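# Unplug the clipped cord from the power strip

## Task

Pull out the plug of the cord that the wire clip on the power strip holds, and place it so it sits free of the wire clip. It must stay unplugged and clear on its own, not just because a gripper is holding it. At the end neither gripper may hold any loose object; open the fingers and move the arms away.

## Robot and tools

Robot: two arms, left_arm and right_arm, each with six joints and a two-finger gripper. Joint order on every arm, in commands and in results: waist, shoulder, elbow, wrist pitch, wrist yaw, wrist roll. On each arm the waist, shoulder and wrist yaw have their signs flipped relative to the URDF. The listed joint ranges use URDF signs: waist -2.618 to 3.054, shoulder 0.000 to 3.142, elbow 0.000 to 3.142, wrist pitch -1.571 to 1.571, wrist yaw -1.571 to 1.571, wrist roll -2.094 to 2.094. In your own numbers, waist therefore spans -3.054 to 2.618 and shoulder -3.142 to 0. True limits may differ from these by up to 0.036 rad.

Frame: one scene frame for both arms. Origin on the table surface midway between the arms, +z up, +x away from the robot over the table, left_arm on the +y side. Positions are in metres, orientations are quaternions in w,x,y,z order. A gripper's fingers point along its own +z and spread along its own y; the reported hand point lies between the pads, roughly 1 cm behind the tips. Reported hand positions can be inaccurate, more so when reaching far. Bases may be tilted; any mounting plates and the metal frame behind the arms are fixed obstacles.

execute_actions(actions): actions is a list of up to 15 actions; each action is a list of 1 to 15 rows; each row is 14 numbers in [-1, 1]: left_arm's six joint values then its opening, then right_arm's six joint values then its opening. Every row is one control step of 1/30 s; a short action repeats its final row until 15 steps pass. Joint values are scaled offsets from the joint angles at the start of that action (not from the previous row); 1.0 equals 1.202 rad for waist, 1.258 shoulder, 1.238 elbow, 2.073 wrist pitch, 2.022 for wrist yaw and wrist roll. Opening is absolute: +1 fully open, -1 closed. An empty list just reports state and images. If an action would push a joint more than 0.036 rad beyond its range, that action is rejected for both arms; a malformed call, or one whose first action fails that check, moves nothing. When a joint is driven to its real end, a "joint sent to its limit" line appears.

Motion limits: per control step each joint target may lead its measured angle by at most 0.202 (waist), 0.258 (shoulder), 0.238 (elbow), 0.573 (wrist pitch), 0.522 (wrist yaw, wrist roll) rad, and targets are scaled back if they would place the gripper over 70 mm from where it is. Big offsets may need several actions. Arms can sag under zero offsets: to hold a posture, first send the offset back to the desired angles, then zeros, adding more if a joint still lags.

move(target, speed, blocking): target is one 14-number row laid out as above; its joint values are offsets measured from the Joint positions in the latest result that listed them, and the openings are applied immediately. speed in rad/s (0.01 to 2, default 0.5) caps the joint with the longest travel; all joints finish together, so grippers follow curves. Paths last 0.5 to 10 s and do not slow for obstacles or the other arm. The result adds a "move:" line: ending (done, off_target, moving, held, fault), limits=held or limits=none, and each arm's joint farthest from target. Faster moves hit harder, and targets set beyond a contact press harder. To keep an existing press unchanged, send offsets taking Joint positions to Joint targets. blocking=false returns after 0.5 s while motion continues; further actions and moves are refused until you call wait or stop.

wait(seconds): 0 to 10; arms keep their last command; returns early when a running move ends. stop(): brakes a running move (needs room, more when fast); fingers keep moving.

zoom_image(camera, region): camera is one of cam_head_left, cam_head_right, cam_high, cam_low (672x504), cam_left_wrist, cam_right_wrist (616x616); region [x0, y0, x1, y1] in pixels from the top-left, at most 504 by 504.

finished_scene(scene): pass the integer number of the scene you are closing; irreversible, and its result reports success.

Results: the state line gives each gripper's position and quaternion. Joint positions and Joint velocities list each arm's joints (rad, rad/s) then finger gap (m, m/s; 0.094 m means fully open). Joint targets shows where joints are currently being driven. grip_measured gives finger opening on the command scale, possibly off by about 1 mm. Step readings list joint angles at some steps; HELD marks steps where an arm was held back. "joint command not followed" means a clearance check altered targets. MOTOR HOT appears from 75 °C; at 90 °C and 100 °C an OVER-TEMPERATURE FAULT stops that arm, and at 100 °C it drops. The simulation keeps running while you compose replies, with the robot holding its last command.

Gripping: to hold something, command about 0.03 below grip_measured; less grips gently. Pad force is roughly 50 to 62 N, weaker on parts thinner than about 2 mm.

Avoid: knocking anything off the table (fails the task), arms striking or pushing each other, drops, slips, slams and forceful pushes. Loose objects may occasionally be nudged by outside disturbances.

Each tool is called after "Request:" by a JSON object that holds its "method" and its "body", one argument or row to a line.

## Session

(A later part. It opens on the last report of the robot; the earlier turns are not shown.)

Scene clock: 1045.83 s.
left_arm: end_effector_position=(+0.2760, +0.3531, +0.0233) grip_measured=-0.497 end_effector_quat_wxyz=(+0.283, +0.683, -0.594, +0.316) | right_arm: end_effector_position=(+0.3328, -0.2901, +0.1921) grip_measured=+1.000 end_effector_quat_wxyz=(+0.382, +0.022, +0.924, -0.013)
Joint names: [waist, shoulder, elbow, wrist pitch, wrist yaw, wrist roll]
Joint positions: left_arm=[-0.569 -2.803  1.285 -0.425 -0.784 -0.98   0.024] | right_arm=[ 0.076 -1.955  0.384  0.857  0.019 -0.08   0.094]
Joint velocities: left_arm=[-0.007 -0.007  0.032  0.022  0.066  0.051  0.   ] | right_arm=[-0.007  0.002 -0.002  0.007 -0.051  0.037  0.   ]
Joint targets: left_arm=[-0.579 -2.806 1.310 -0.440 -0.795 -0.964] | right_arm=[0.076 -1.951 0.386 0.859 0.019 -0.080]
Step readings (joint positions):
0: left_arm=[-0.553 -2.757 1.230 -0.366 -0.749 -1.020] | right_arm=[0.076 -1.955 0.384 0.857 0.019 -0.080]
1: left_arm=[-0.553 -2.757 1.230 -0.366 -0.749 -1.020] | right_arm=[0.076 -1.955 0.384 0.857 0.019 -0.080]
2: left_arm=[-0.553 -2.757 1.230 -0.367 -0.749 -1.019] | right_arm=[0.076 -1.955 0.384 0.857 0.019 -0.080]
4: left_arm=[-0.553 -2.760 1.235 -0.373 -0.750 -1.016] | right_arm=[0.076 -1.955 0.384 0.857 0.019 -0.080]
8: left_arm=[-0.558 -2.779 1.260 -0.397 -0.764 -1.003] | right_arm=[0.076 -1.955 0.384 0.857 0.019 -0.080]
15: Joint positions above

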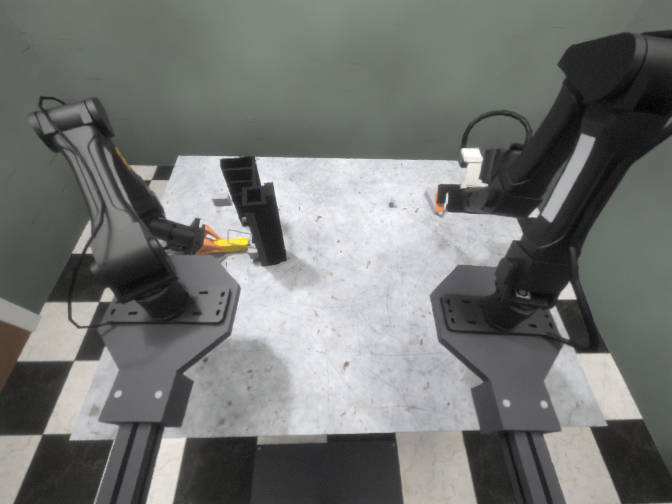

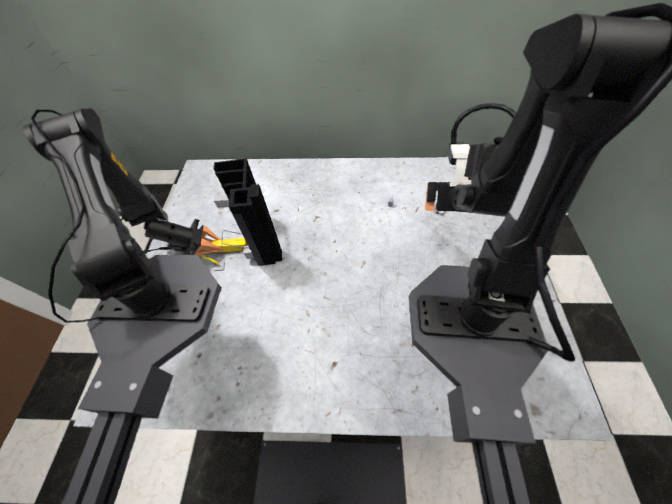

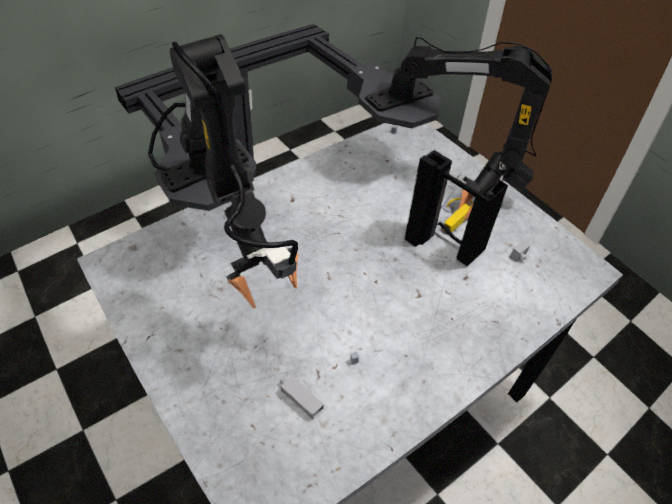

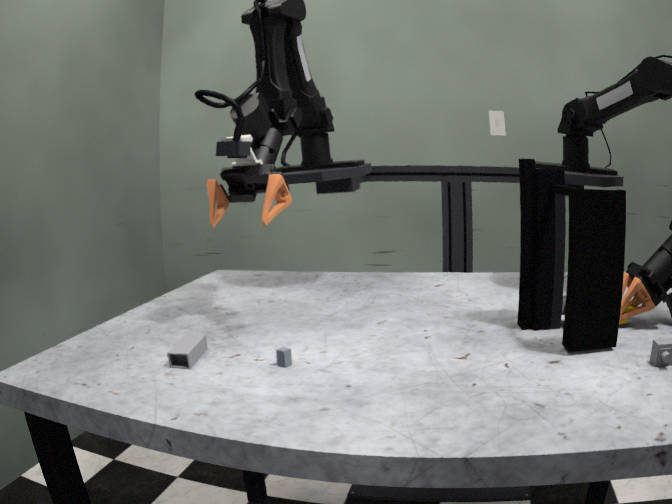

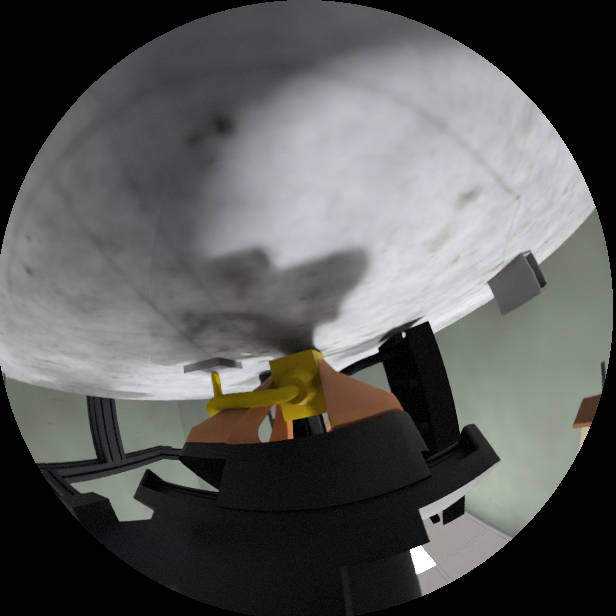

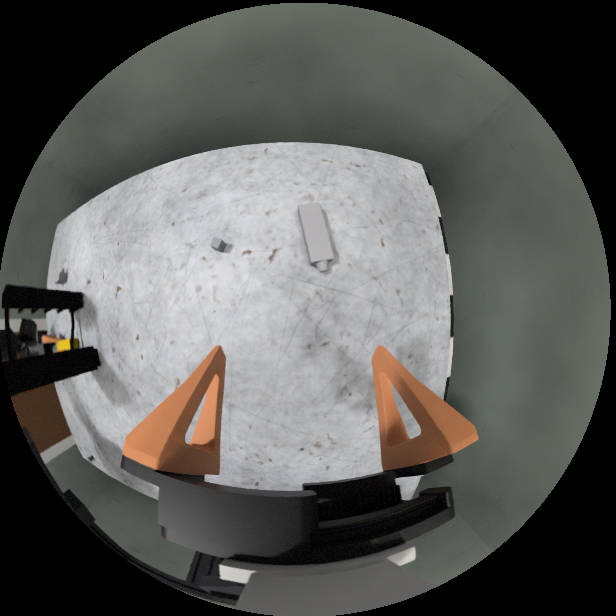

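Request:
{"method": "execute_actions", "body": {
  "actions": [
    [[-0.007,0.0,0.018,-0.006,-0.0054,0.006,-0.52,0,0.003,0.002,0.001,0,0,1.0],[-0.006,0.002,0.016,-0.005,-0.0054,0.005,-0.512,0,0.003,0.002,0.001,0,0,1.0],[-0.005,0.004,0.014,-0.004,-0.0054,0.004,-0.506,0,0.003,0.002,0.001,0,0,1.0],[-0.004,0.005,0.012,-0.003,-0.0054,0.004,-0.501,0,0.003,0.002,0.001,0,0,1.0],[-0.004,0.005,0.012,-0.0024,-0.0054,0.004,-0.497,0,0.003,0.002,0.001,0,0,1.0],[-0.004,0.005,0.012,-0.0024,-0.0054,0.004,-0.493,0,0.003,0.002,0.001,0,0,1.0],[-0.004,0.005,0.012,-0.0024,-0.0054,0.004,-0.488,0,0.003,0.002,0.001,0,0,1.0],[-0.004,0.005,0.012,-0.0024,-0.0054,0.004,-0.48,0,0.003,0.002,0.001,0,0,1.0],[-0.004,0.005,0.012,-0.0024,-0.0054,0.004,-0.465,0,0.003,0.002,0.001,0,0,1.0],[-0.004,0.005,0.012,-0.0024,-0.0054,0.004,-0.44,0,0.003,0.002,0.001,0,0,1.0],[-0.004,0.005,0.012,-0.0024,-0.0054,0.004,-0.40,0,0.003,0.002,0.001,0,0,1.0],[-0.004,0.005,0.012,-0.0024,-0.0054,0.004,-0.35,0,0.003,0.002,0.001,0,0,1.0],[-0.004,0.005,0.012,-0.0024,-0.0054,0.004,-0.29,0,0.003,0.002,0.001,0,0,1.0],[-0.004,0.005,0.012,-0.0024,-0.0054,0.004,-0.24,0,0.003,0.002,0.001,0,0,1.0],[-0.004,0.005,0.012,-0.0024,-0.0054,0.004,-0.20,0,0.003,0.002,0.001,0,0,1.0]]
  ]
}}

Scene clock: 1062.97 s.
left_arm: end_effector_position=(+0.2760, +0.3531, +0.0234) grip_measured=-0.220 end_effector_quat_wxyz=(+0.283, +0.681, -0.596, +0.317) | right_arm: end_effector_position=(+0.3328, -0.2901, +0.1921) grip_measured=+1.000 end_effector_quat_wxyz=(+0.382, +0.022, +0.924, -0.013)
Joint names: [waist, shoulder, elbow, wrist pitch, wrist yaw, wrist roll]
Joint positions: left_arm=[-0.569 -2.803  1.286 -0.427 -0.784 -0.973  0.037] | right_arm=[ 0.076 -1.955  0.384  0.857  0.019 -0.08   0.094]
Joint velocities: left_arm=[ 0.027 -0.002  0.002 -0.051  0.037 -0.022  0.038] | right_arm=[-0.002  0.002 -0.007  0.022  0.022 -0.037  0.   ]
Joint targets: left_arm=[-0.574 -2.797 1.300 -0.430 -0.795 -0.972] | right_arm=[0.076 -1.951 0.386 0.859 0.019 -0.080]
Step readings (joint positions):
0: left_arm=[-0.569 -2.803 1.286 -0.427 -0.784 -0.973] | right_arm=[0.076 -1.955 0.384 0.857 0.019 -0.080]
1: left_arm=[-0.569 -2.803 1.286 -0.427 -0.784 -0.973] | right_arm=[0.076 -1.955 0.384 0.857 0.019 -0.080]
2: left_arm=[-0.569 -2.803 1.286 -0.427 -0.784 -0.973] | right_arm=[0.076 -1.955 0.384 0.857 0.019 -0.080]
4: left_arm=[-0.569 -2.803 1.286 -0.427 -0.784 -0.973] | right_arm=[0.076 -1.955 0.384 0.857 0.019 -0.080]
8: left_arm=[-0.569 -2.803 1.286 -0.427 -0.784 -0.973] | right_arm=[0.076 -1.955 0.384 0.857 0.019 -0.080]
15: Joint positions above

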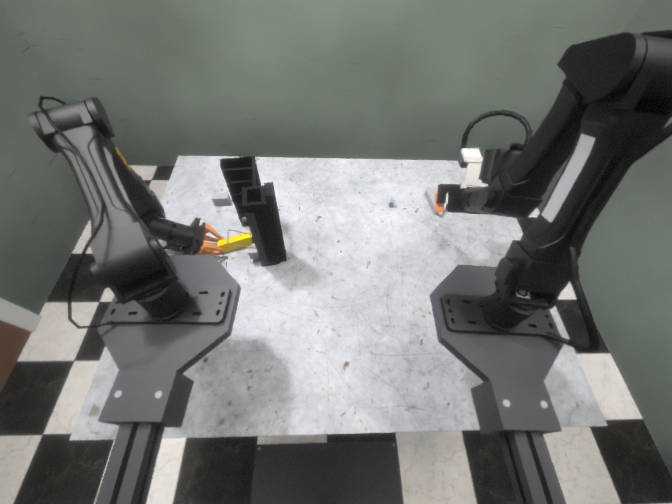

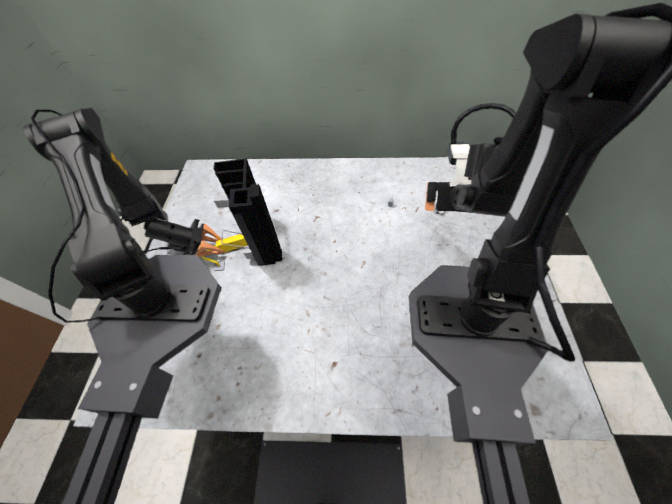

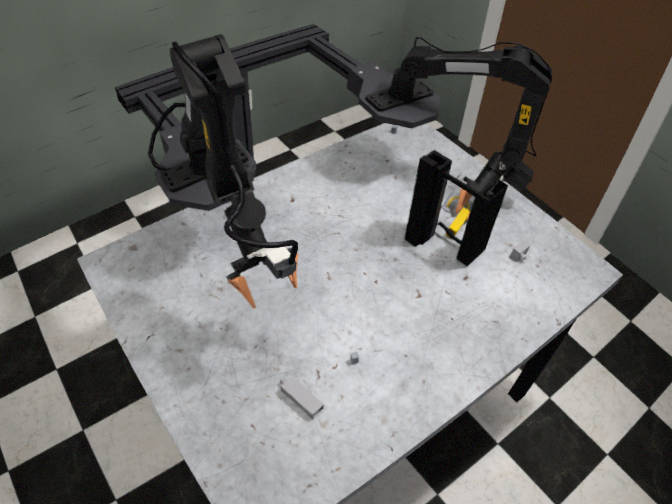

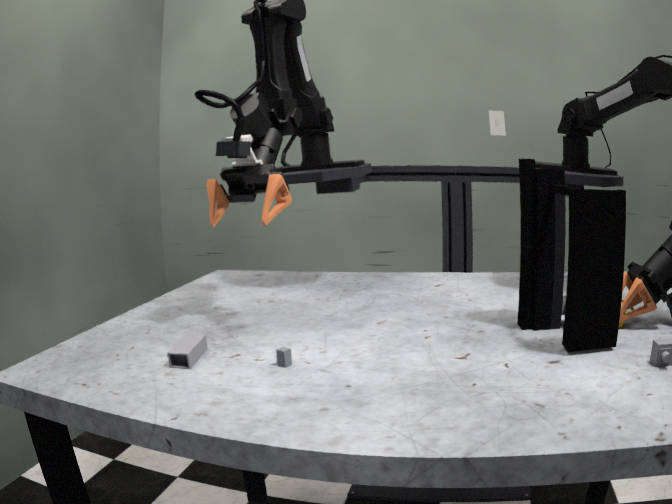

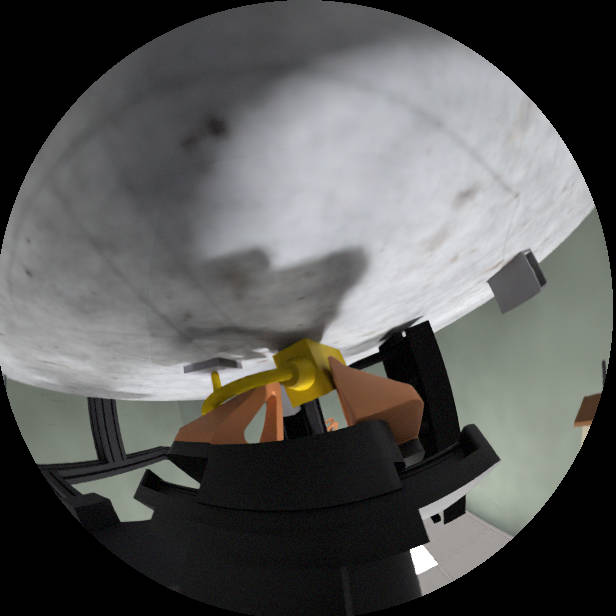

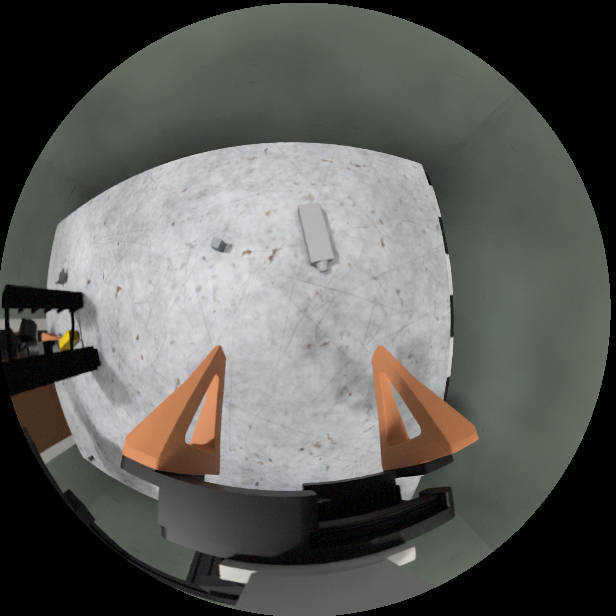

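Request:
{"method": "execute_actions", "body": {
  "actions": []
}}

Request:
{"method": "zoom_image", "body": {
  "camera": "cam_head_right",
  "region": [160, 200, 270, 290]
}}

Request:
{"method": "zoom_image", "body": {
  "camera": "cam_high",
  "region": [420, 170, 520, 260]
}}

Scene clock: 1066.97 s.
left_arm: end_effector_position=(+0.2760, +0.3531, +0.0234) grip_measured=-0.201 end_effector_quat_wxyz=(+0.283, +0.681, -0.596, +0.317) | right_arm: end_effector_position=(+0.3328, -0.2901, +0.1921) grip_measured=+1.000 end_effector_quat_wxyz=(+0.382, +0.022, +0.924, -0.013)
Joint names: [waist, shoulder, elbow, wrist pitch, wrist yaw, wrist roll]
Joint positions: left_arm=[-0.569 -2.803  1.286 -0.427 -0.784 -0.973  0.038] | right_arm=[ 0.076 -1.955  0.384  0.857  0.019 -0.08   0.094]
Joint velocities: left_arm=[-0.007 -0.002 -0.007  0.022 -0.066  0.051 -0.001] | right_arm=[ 0.007 -0.002  0.007 -0.022  0.022  0.037  0.   ]
Joint targets: left_arm=[-0.574 -2.797 1.300 -0.430 -0.795 -0.972] | right_arm=[0.076 -1.951 0.386 0.859 0.019 -0.080]

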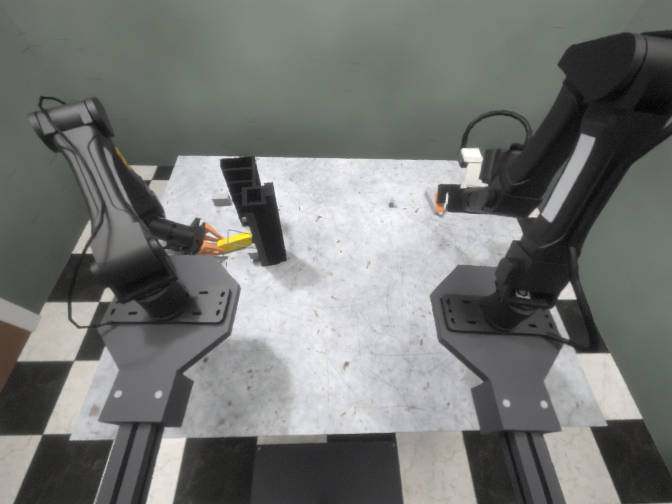

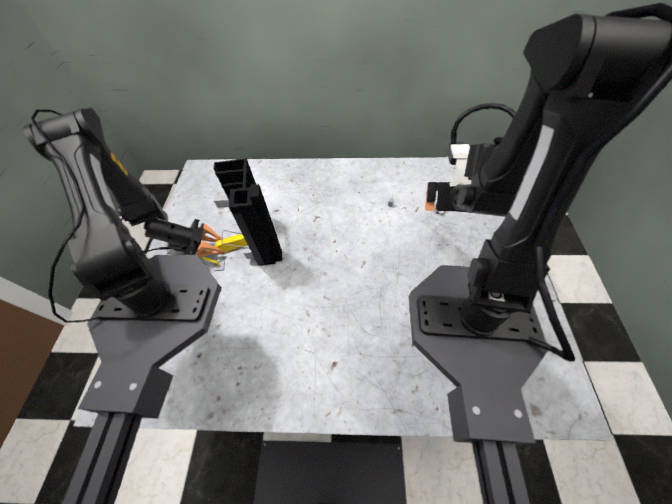

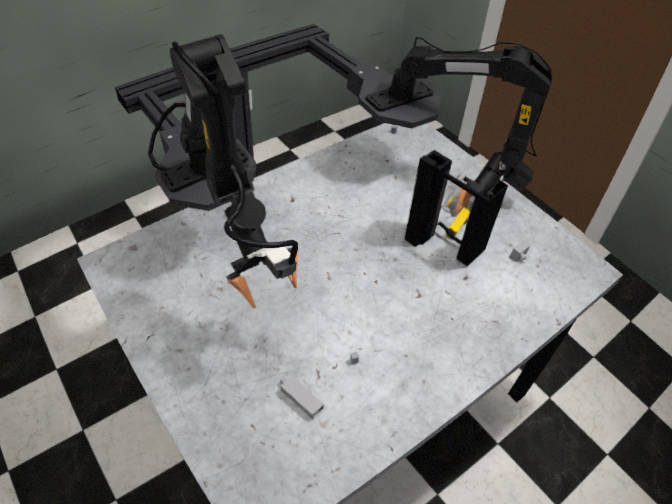

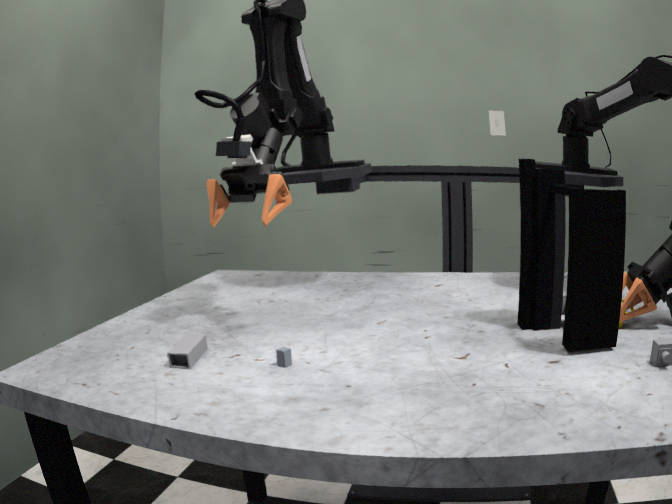

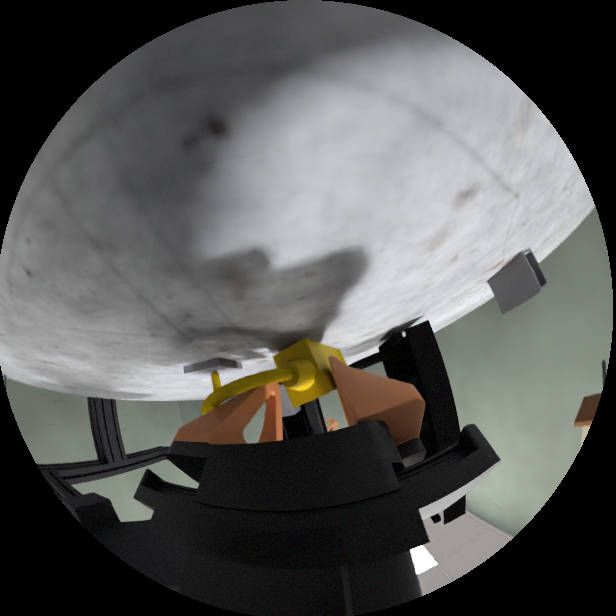

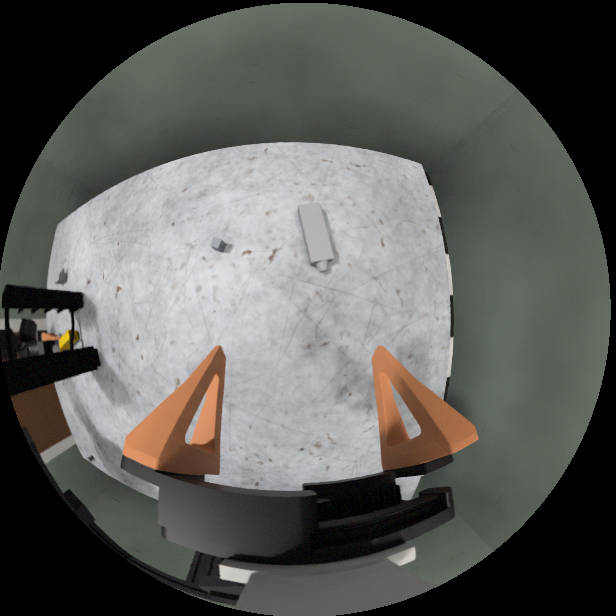

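Region (160, 200, 270, 290) of cam_head_right's 672x504 image, scaled by 4.582, with more detail than that image has; it fills the top 412 rows of this view, and the rest is white.

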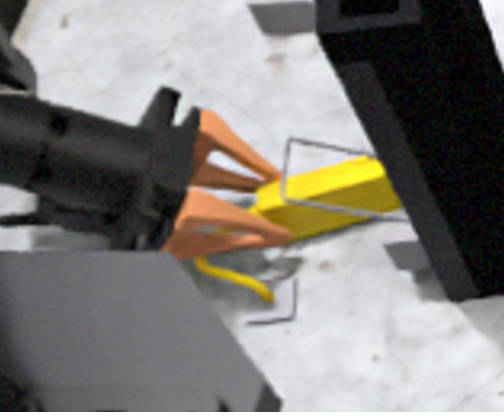

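Region (420, 170, 520, 260) of cam_high's 672x504 image, scaled by 5.040, with more detail than that image has; it fills the top 454 rows of this view, and the rest is white.

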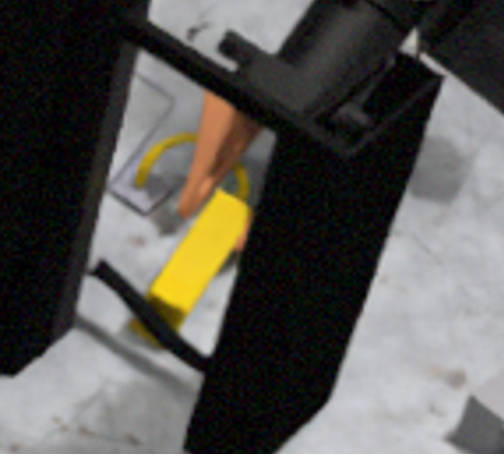

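Request:
{"method": "execute_actions", "body": {
  "actions": [
    [[-0.004,0.011,0.0,-0.004,-0.0054,0.0,-0.19,0,0.003,0.002,0.001,0,0,1.0],[-0.004,0.0198,-0.0146,-0.0061,-0.0054,0.0,-0.175,0,0.003,0.002,0.001,0,0,1.0],[-0.004,0.0227,-0.0165,-0.0068,-0.0054,0.0,-0.16,0,0.003,0.002,0.001,0,0,1.0],[-0.004,0.0271,-0.0194,-0.0078,-0.0054,0.0,-0.14,0,0.003,0.002,0.001,0,0,1.0],[-0.004,0.0330,-0.0232,-0.0091,-0.0054,0.0,-0.12,0,0.003,0.002,0.001,0,0,1.0],[-0.004,0.0404,-0.0279,-0.0107,-0.0054,0.0,-0.10,0,0.003,0.002,0.001,0,0,1.0],[-0.004,0.0492,-0.0336,-0.0127,-0.0054,0.0,-0.08,0,0.003,0.002,0.001,0,0,1.0],[-0.004,0.0595,-0.0402,-0.0150,-0.0054,0.0,-0.06,0,0.003,0.002,0.001,0,0,1.0],[-0.004,0.0713,-0.0478,-0.0176,-0.0054,0.0,-0.04,0,0.003,0.002,0.001,0,0,1.0],[-0.004,0.0845,-0.0563,-0.0206,-0.0054,0.0,-0.02,0,0.003,0.002,0.001,0,0,1.0],[-0.004,0.0992,-0.0657,-0.0238,-0.0054,0.0,0.0,0,0.003,0.002,0.001,0,0,1.0],[-0.004,0.1154,-0.0761,-0.0274,-0.0054,0.0,0.0,0,0.003,0.002,0.001,0,0,1.0],[-0.004,0.1316,-0.0865,-0.0311,-0.0054,0.0,0.0,0,0.003,0.002,0.001,0,0,1.0],[-0.004,0.1485,-0.0974,-0.0348,-0.0054,0.0,0.0,0,0.003,0.002,0.001,0,0,1.0],[-0.004,0.1654,-0.1083,-0.0386,-0.0054,0.0,0.0,0,0.003,0.002,0.001,0,0,1.0]],
    [[-0.006,0.0752,-0.0470,-0.0263,-0.0054,0.0,0.0,0,0.003,0.002,0.001,0,0,1.0],[-0.010,0.0935,-0.0545,-0.0329,-0.0054,0.0,0.0,0,0.003,0.002,0.001,0,0,1.0],[-0.018,0.1128,-0.0623,-0.0399,-0.0054,0.0,0.0,0,0.003,0.002,0.001,0,0,1.0],[-0.031,0.1321,-0.0702,-0.0469,-0.0054,0.0,0.0,0,0.003,0.002,0.001,0,0,1.0],[-0.047,0.1513,-0.0780,-0.0539,-0.0054,0.0,0.0,0,0.003,0.002,0.001,0,0,1.0],[-0.068,0.1696,-0.0855,-0.0606,-0.0054,0.0,0.0,0,0.003,0.002,0.001,0,0,1.0],[-0.090,0.1868,-0.0925,-0.0669,-0.0054,0.0,0.0,0,0.003,0.002,0.001,0,0,1.0],[-0.114,0.2031,-0.0991,-0.0728,-0.0054,0.0,0.0,0,0.003,0.002,0.001,0,0,1.0],[-0.137,0.2183,-0.1053,-0.0783,-0.0054,0.0,0.0,0,0.003,0.002,0.001,0,0,1.0],[-0.159,0.2315,-0.1107,-0.0831,-0.0054,0.0,0.0,0,0.003,0.002,0.001,0,0,1.0],[-0.178,0.2426,-0.1153,-0.0872,-0.0054,0.0,0.0,0,0.003,0.002,0.001,0,0,1.0],[-0.192,0.2508,-0.1186,-0.0901,-0.0054,0.0,0.0,0,0.003,0.002,0.001,0,0,1.0],[-0.202,0.2568,-0.1210,-0.0923,-0.0054,0.0,0.0,0,0.003,0.002,0.001,0,0,1.0],[-0.206,0.2599,-0.1223,-0.0934,-0.0054,0.0,0.0,0,0.003,0.002,0.001,0,0,1.0],[-0.208,0.2609,-0.1227,-0.0938,-0.0054,0.0,0.0,0,0.003,0.002,0.001,0,0,1.0]]
  ]
}}

Scene clock: 1107.73 s.
left_arm: end_effector_position=(+0.2654, +0.4270, +0.1410) grip_measured=-0.001 end_effector_quat_wxyz=(+0.223, +0.752, -0.517, +0.344) | right_arm: end_effector_position=(+0.3328, -0.2901, +0.1921) grip_measured=+1.000 end_effector_quat_wxyz=(+0.382, +0.022, +0.924, -0.013)
Joint names: [waist, shoulder, elbow, wrist pitch, wrist yaw, wrist roll]
Joint positions: left_arm=[-0.817 -2.356  1.066 -0.618 -0.785 -0.973  0.047] | right_arm=[ 0.076 -1.955  0.384  0.857  0.019 -0.08   0.094]
Joint velocities: left_arm=[-0.305  0.168 -0.066 -0.11   0.066 -0.007  0.   ] | right_arm=[ 0.022  0.007 -0.007 -0.051  0.037  0.095  0.   ]
Joint targets: left_arm=[-0.819 -2.332 1.040 -0.660 -0.795 -0.973] | right_arm=[0.076 -1.951 0.386 0.859 0.019 -0.080]
Step readings (joint positions; steps 1 to 15: 1st action; 16 to 30: 2nd action):
0: left_arm=[-0.569 -2.803 1.286 -0.427 -0.784 -0.973] | right_arm=[0.076 -1.955 0.384 0.857 0.019 -0.080]
1: left_arm=[-0.569 -2.803 1.286 -0.427 -0.784 -0.973] | right_arm=[0.076 -1.955 0.384 0.857 0.019 -0.080]
2: left_arm=[-0.569 -2.803 1.286 -0.427 -0.784 -0.973] | right_arm=[0.076 -1.955 0.384 0.857 0.019 -0.080]
4: left_arm=[-0.569 -2.803 1.286 -0.427 -0.784 -0.973] | right_arm=[0.076 -1.955 0.384 0.857 0.019 -0.080]
8: left_arm=[-0.569 -2.780 1.268 -0.431 -0.784 -0.973] | right_arm=[0.076 -1.955 0.384 0.857 0.019 -0.080]
15: left_arm=[-0.569 -2.660 1.192 -0.465 -0.784 -0.973] | right_arm=[0.076 -1.955 0.384 0.857 0.019 -0.080]
16: left_arm=[-0.569 -2.637 1.178 -0.472 -0.784 -0.973] | right_arm=[0.076 -1.955 0.384 0.857 0.019 -0.080]
17: left_arm=[-0.569 -2.612 1.164 -0.481 -0.784 -0.973] | right_arm=[0.076 -1.955 0.384 0.857 0.019 -0.080]
19: left_arm=[-0.573 -2.563 1.139 -0.504 -0.784 -0.973] | right_arm=[0.076 -1.955 0.384 0.857 0.019 -0.080]
23: left_arm=[-0.635 -2.466 1.101 -0.554 -0.785 -0.973] | right_arm=[0.076 -1.955 0.384 0.857 0.019 -0.080]
30: Joint positions above

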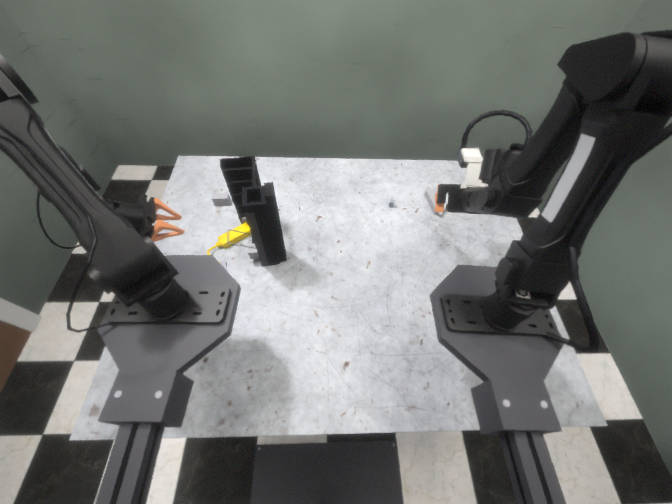

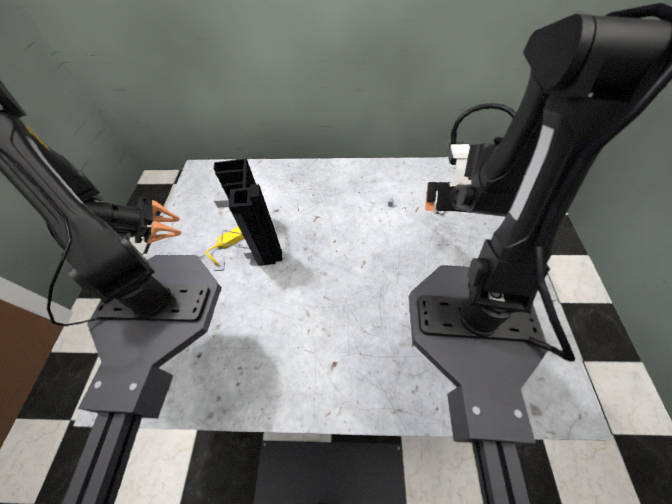

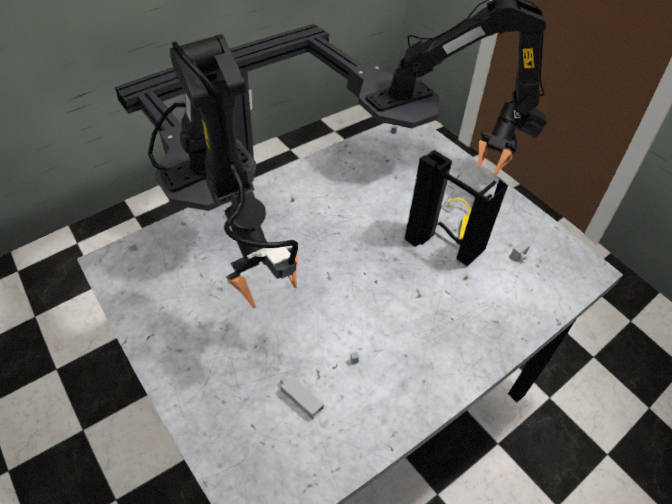

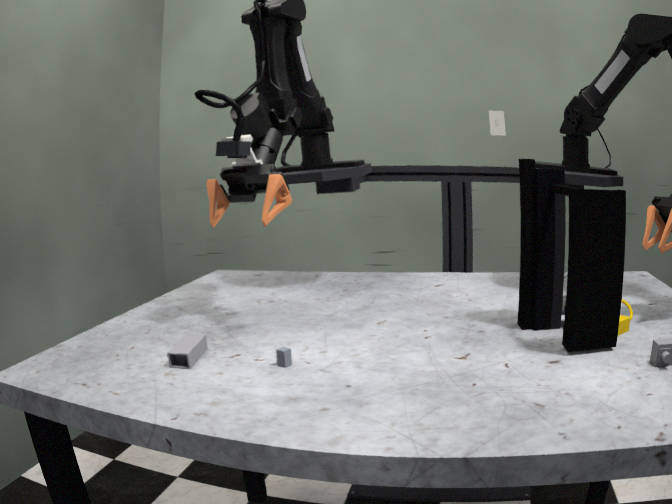

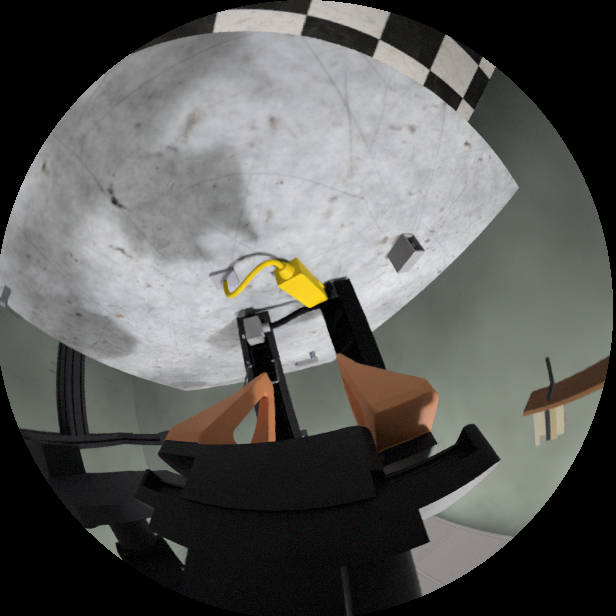

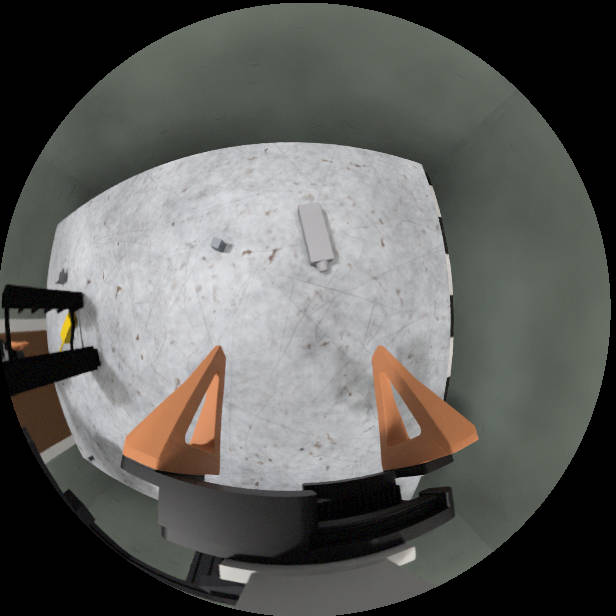

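Request:
{"method": "execute_actions", "body": {
  "actions": []
}}

Request:
{"method": "zoom_image", "body": {
  "camera": "cam_head_right",
  "region": [140, 190, 290, 300]
}}

Scene clock: 1110.47 s.
left_arm: end_effector_position=(+0.2587, +0.4231, +0.1442) grip_measured=-0.001 end_effector_quat_wxyz=(+0.237, +0.755, -0.506, +0.342) | right_arm: end_effector_position=(+0.3328, -0.2901, +0.1921) grip_measured=+1.000 end_effector_quat_wxyz=(+0.382, +0.022, +0.924, -0.013)
Joint names: [waist, shoulder, elbow, wrist pitch, wrist yaw, wrist roll]
Joint positions: left_arm=[-0.825 -2.352  1.056 -0.648 -0.785 -0.973  0.047] | right_arm=[ 0.076 -1.955  0.384  0.857  0.019 -0.08   0.094]
Joint velocities: left_arm=[-0.012  0.002 -0.022 -0.066  0.007 -0.051  0.001] | right_arm=[ 0.017  0.007 -0.002  0.007  0.081  0.037  0.   ]
Joint targets: left_arm=[-0.819 -2.331 1.040 -0.660 -0.795 -0.973] | right_arm=[0.076 -1.951 0.386 0.859 0.019 -0.080]

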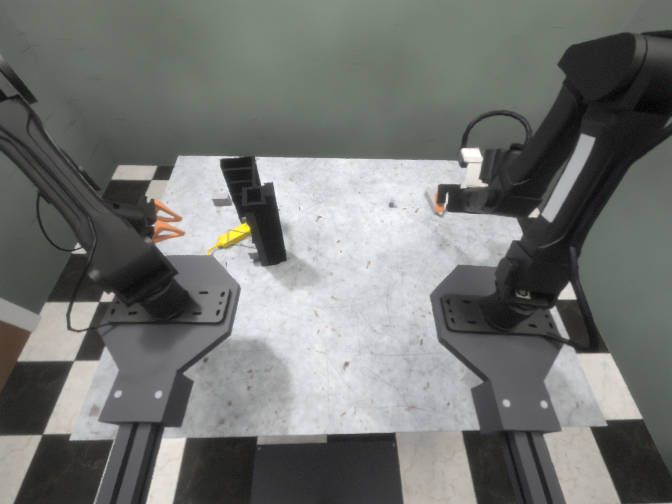

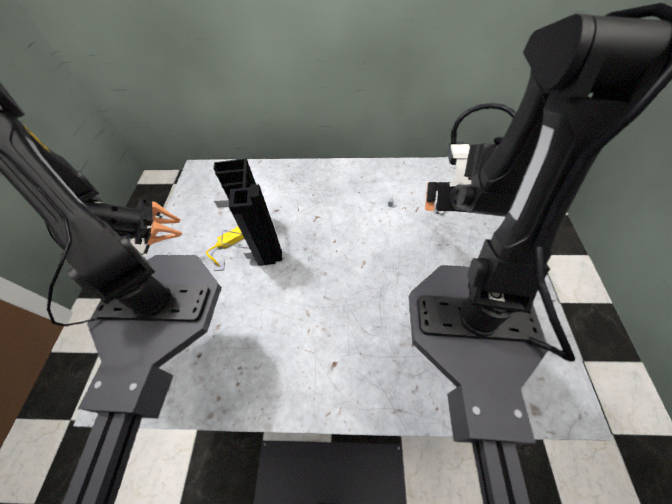

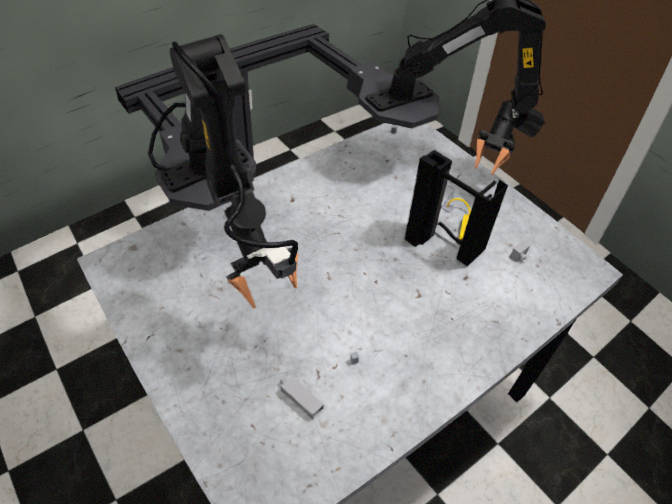

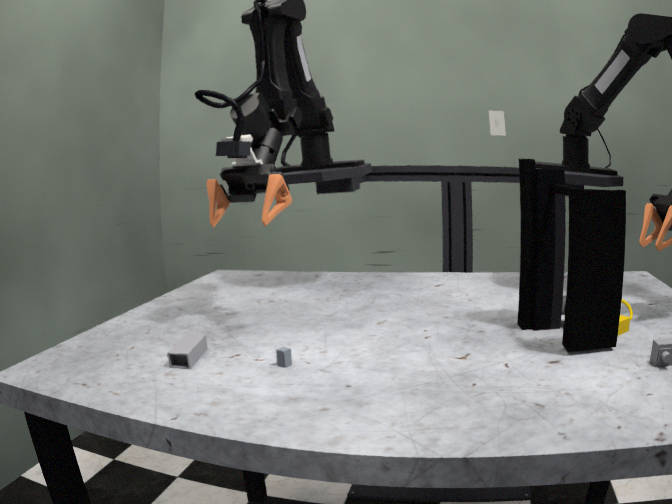

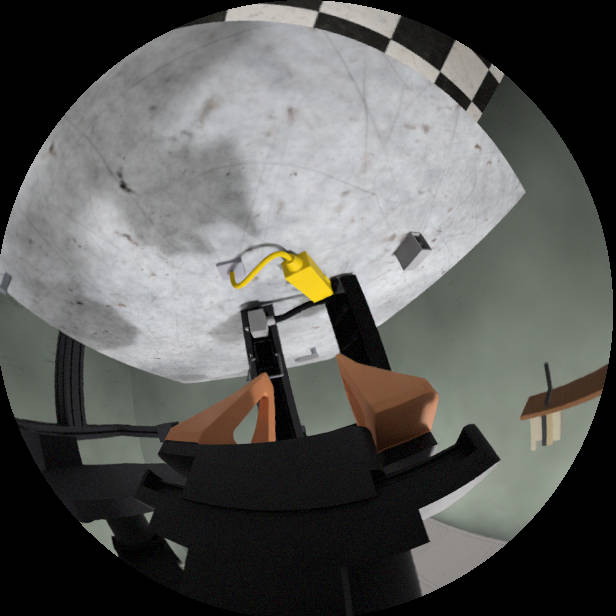

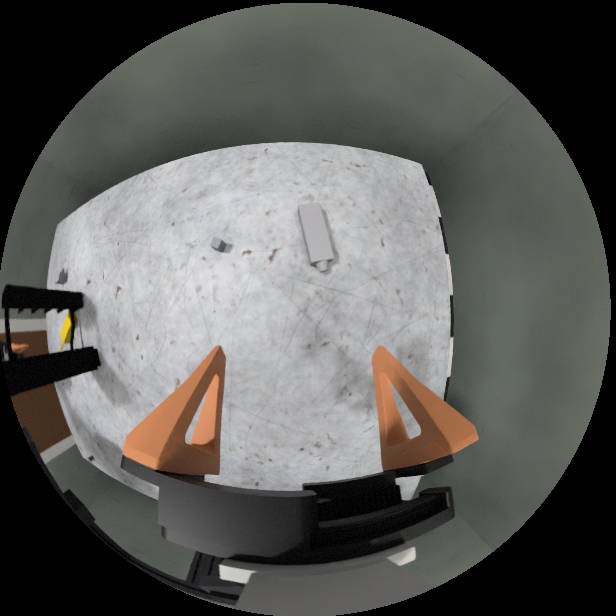

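Region (140, 190, 290, 300) of cam_head_right's 672x504 image, scaled by 3.360, with more detail than that image has; it fills the top 370 rows of this view, and the rest is white.

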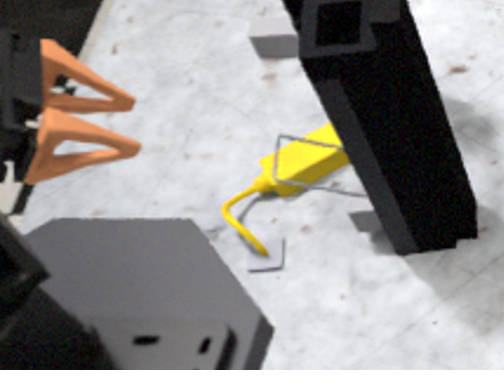

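The plug rests on the table well away from the raised clip, and the arm is clear and at rest.

Request:
{"method": "finished_scene", "body": {
  "scene": 2
}}

The scene is finished: the task was done.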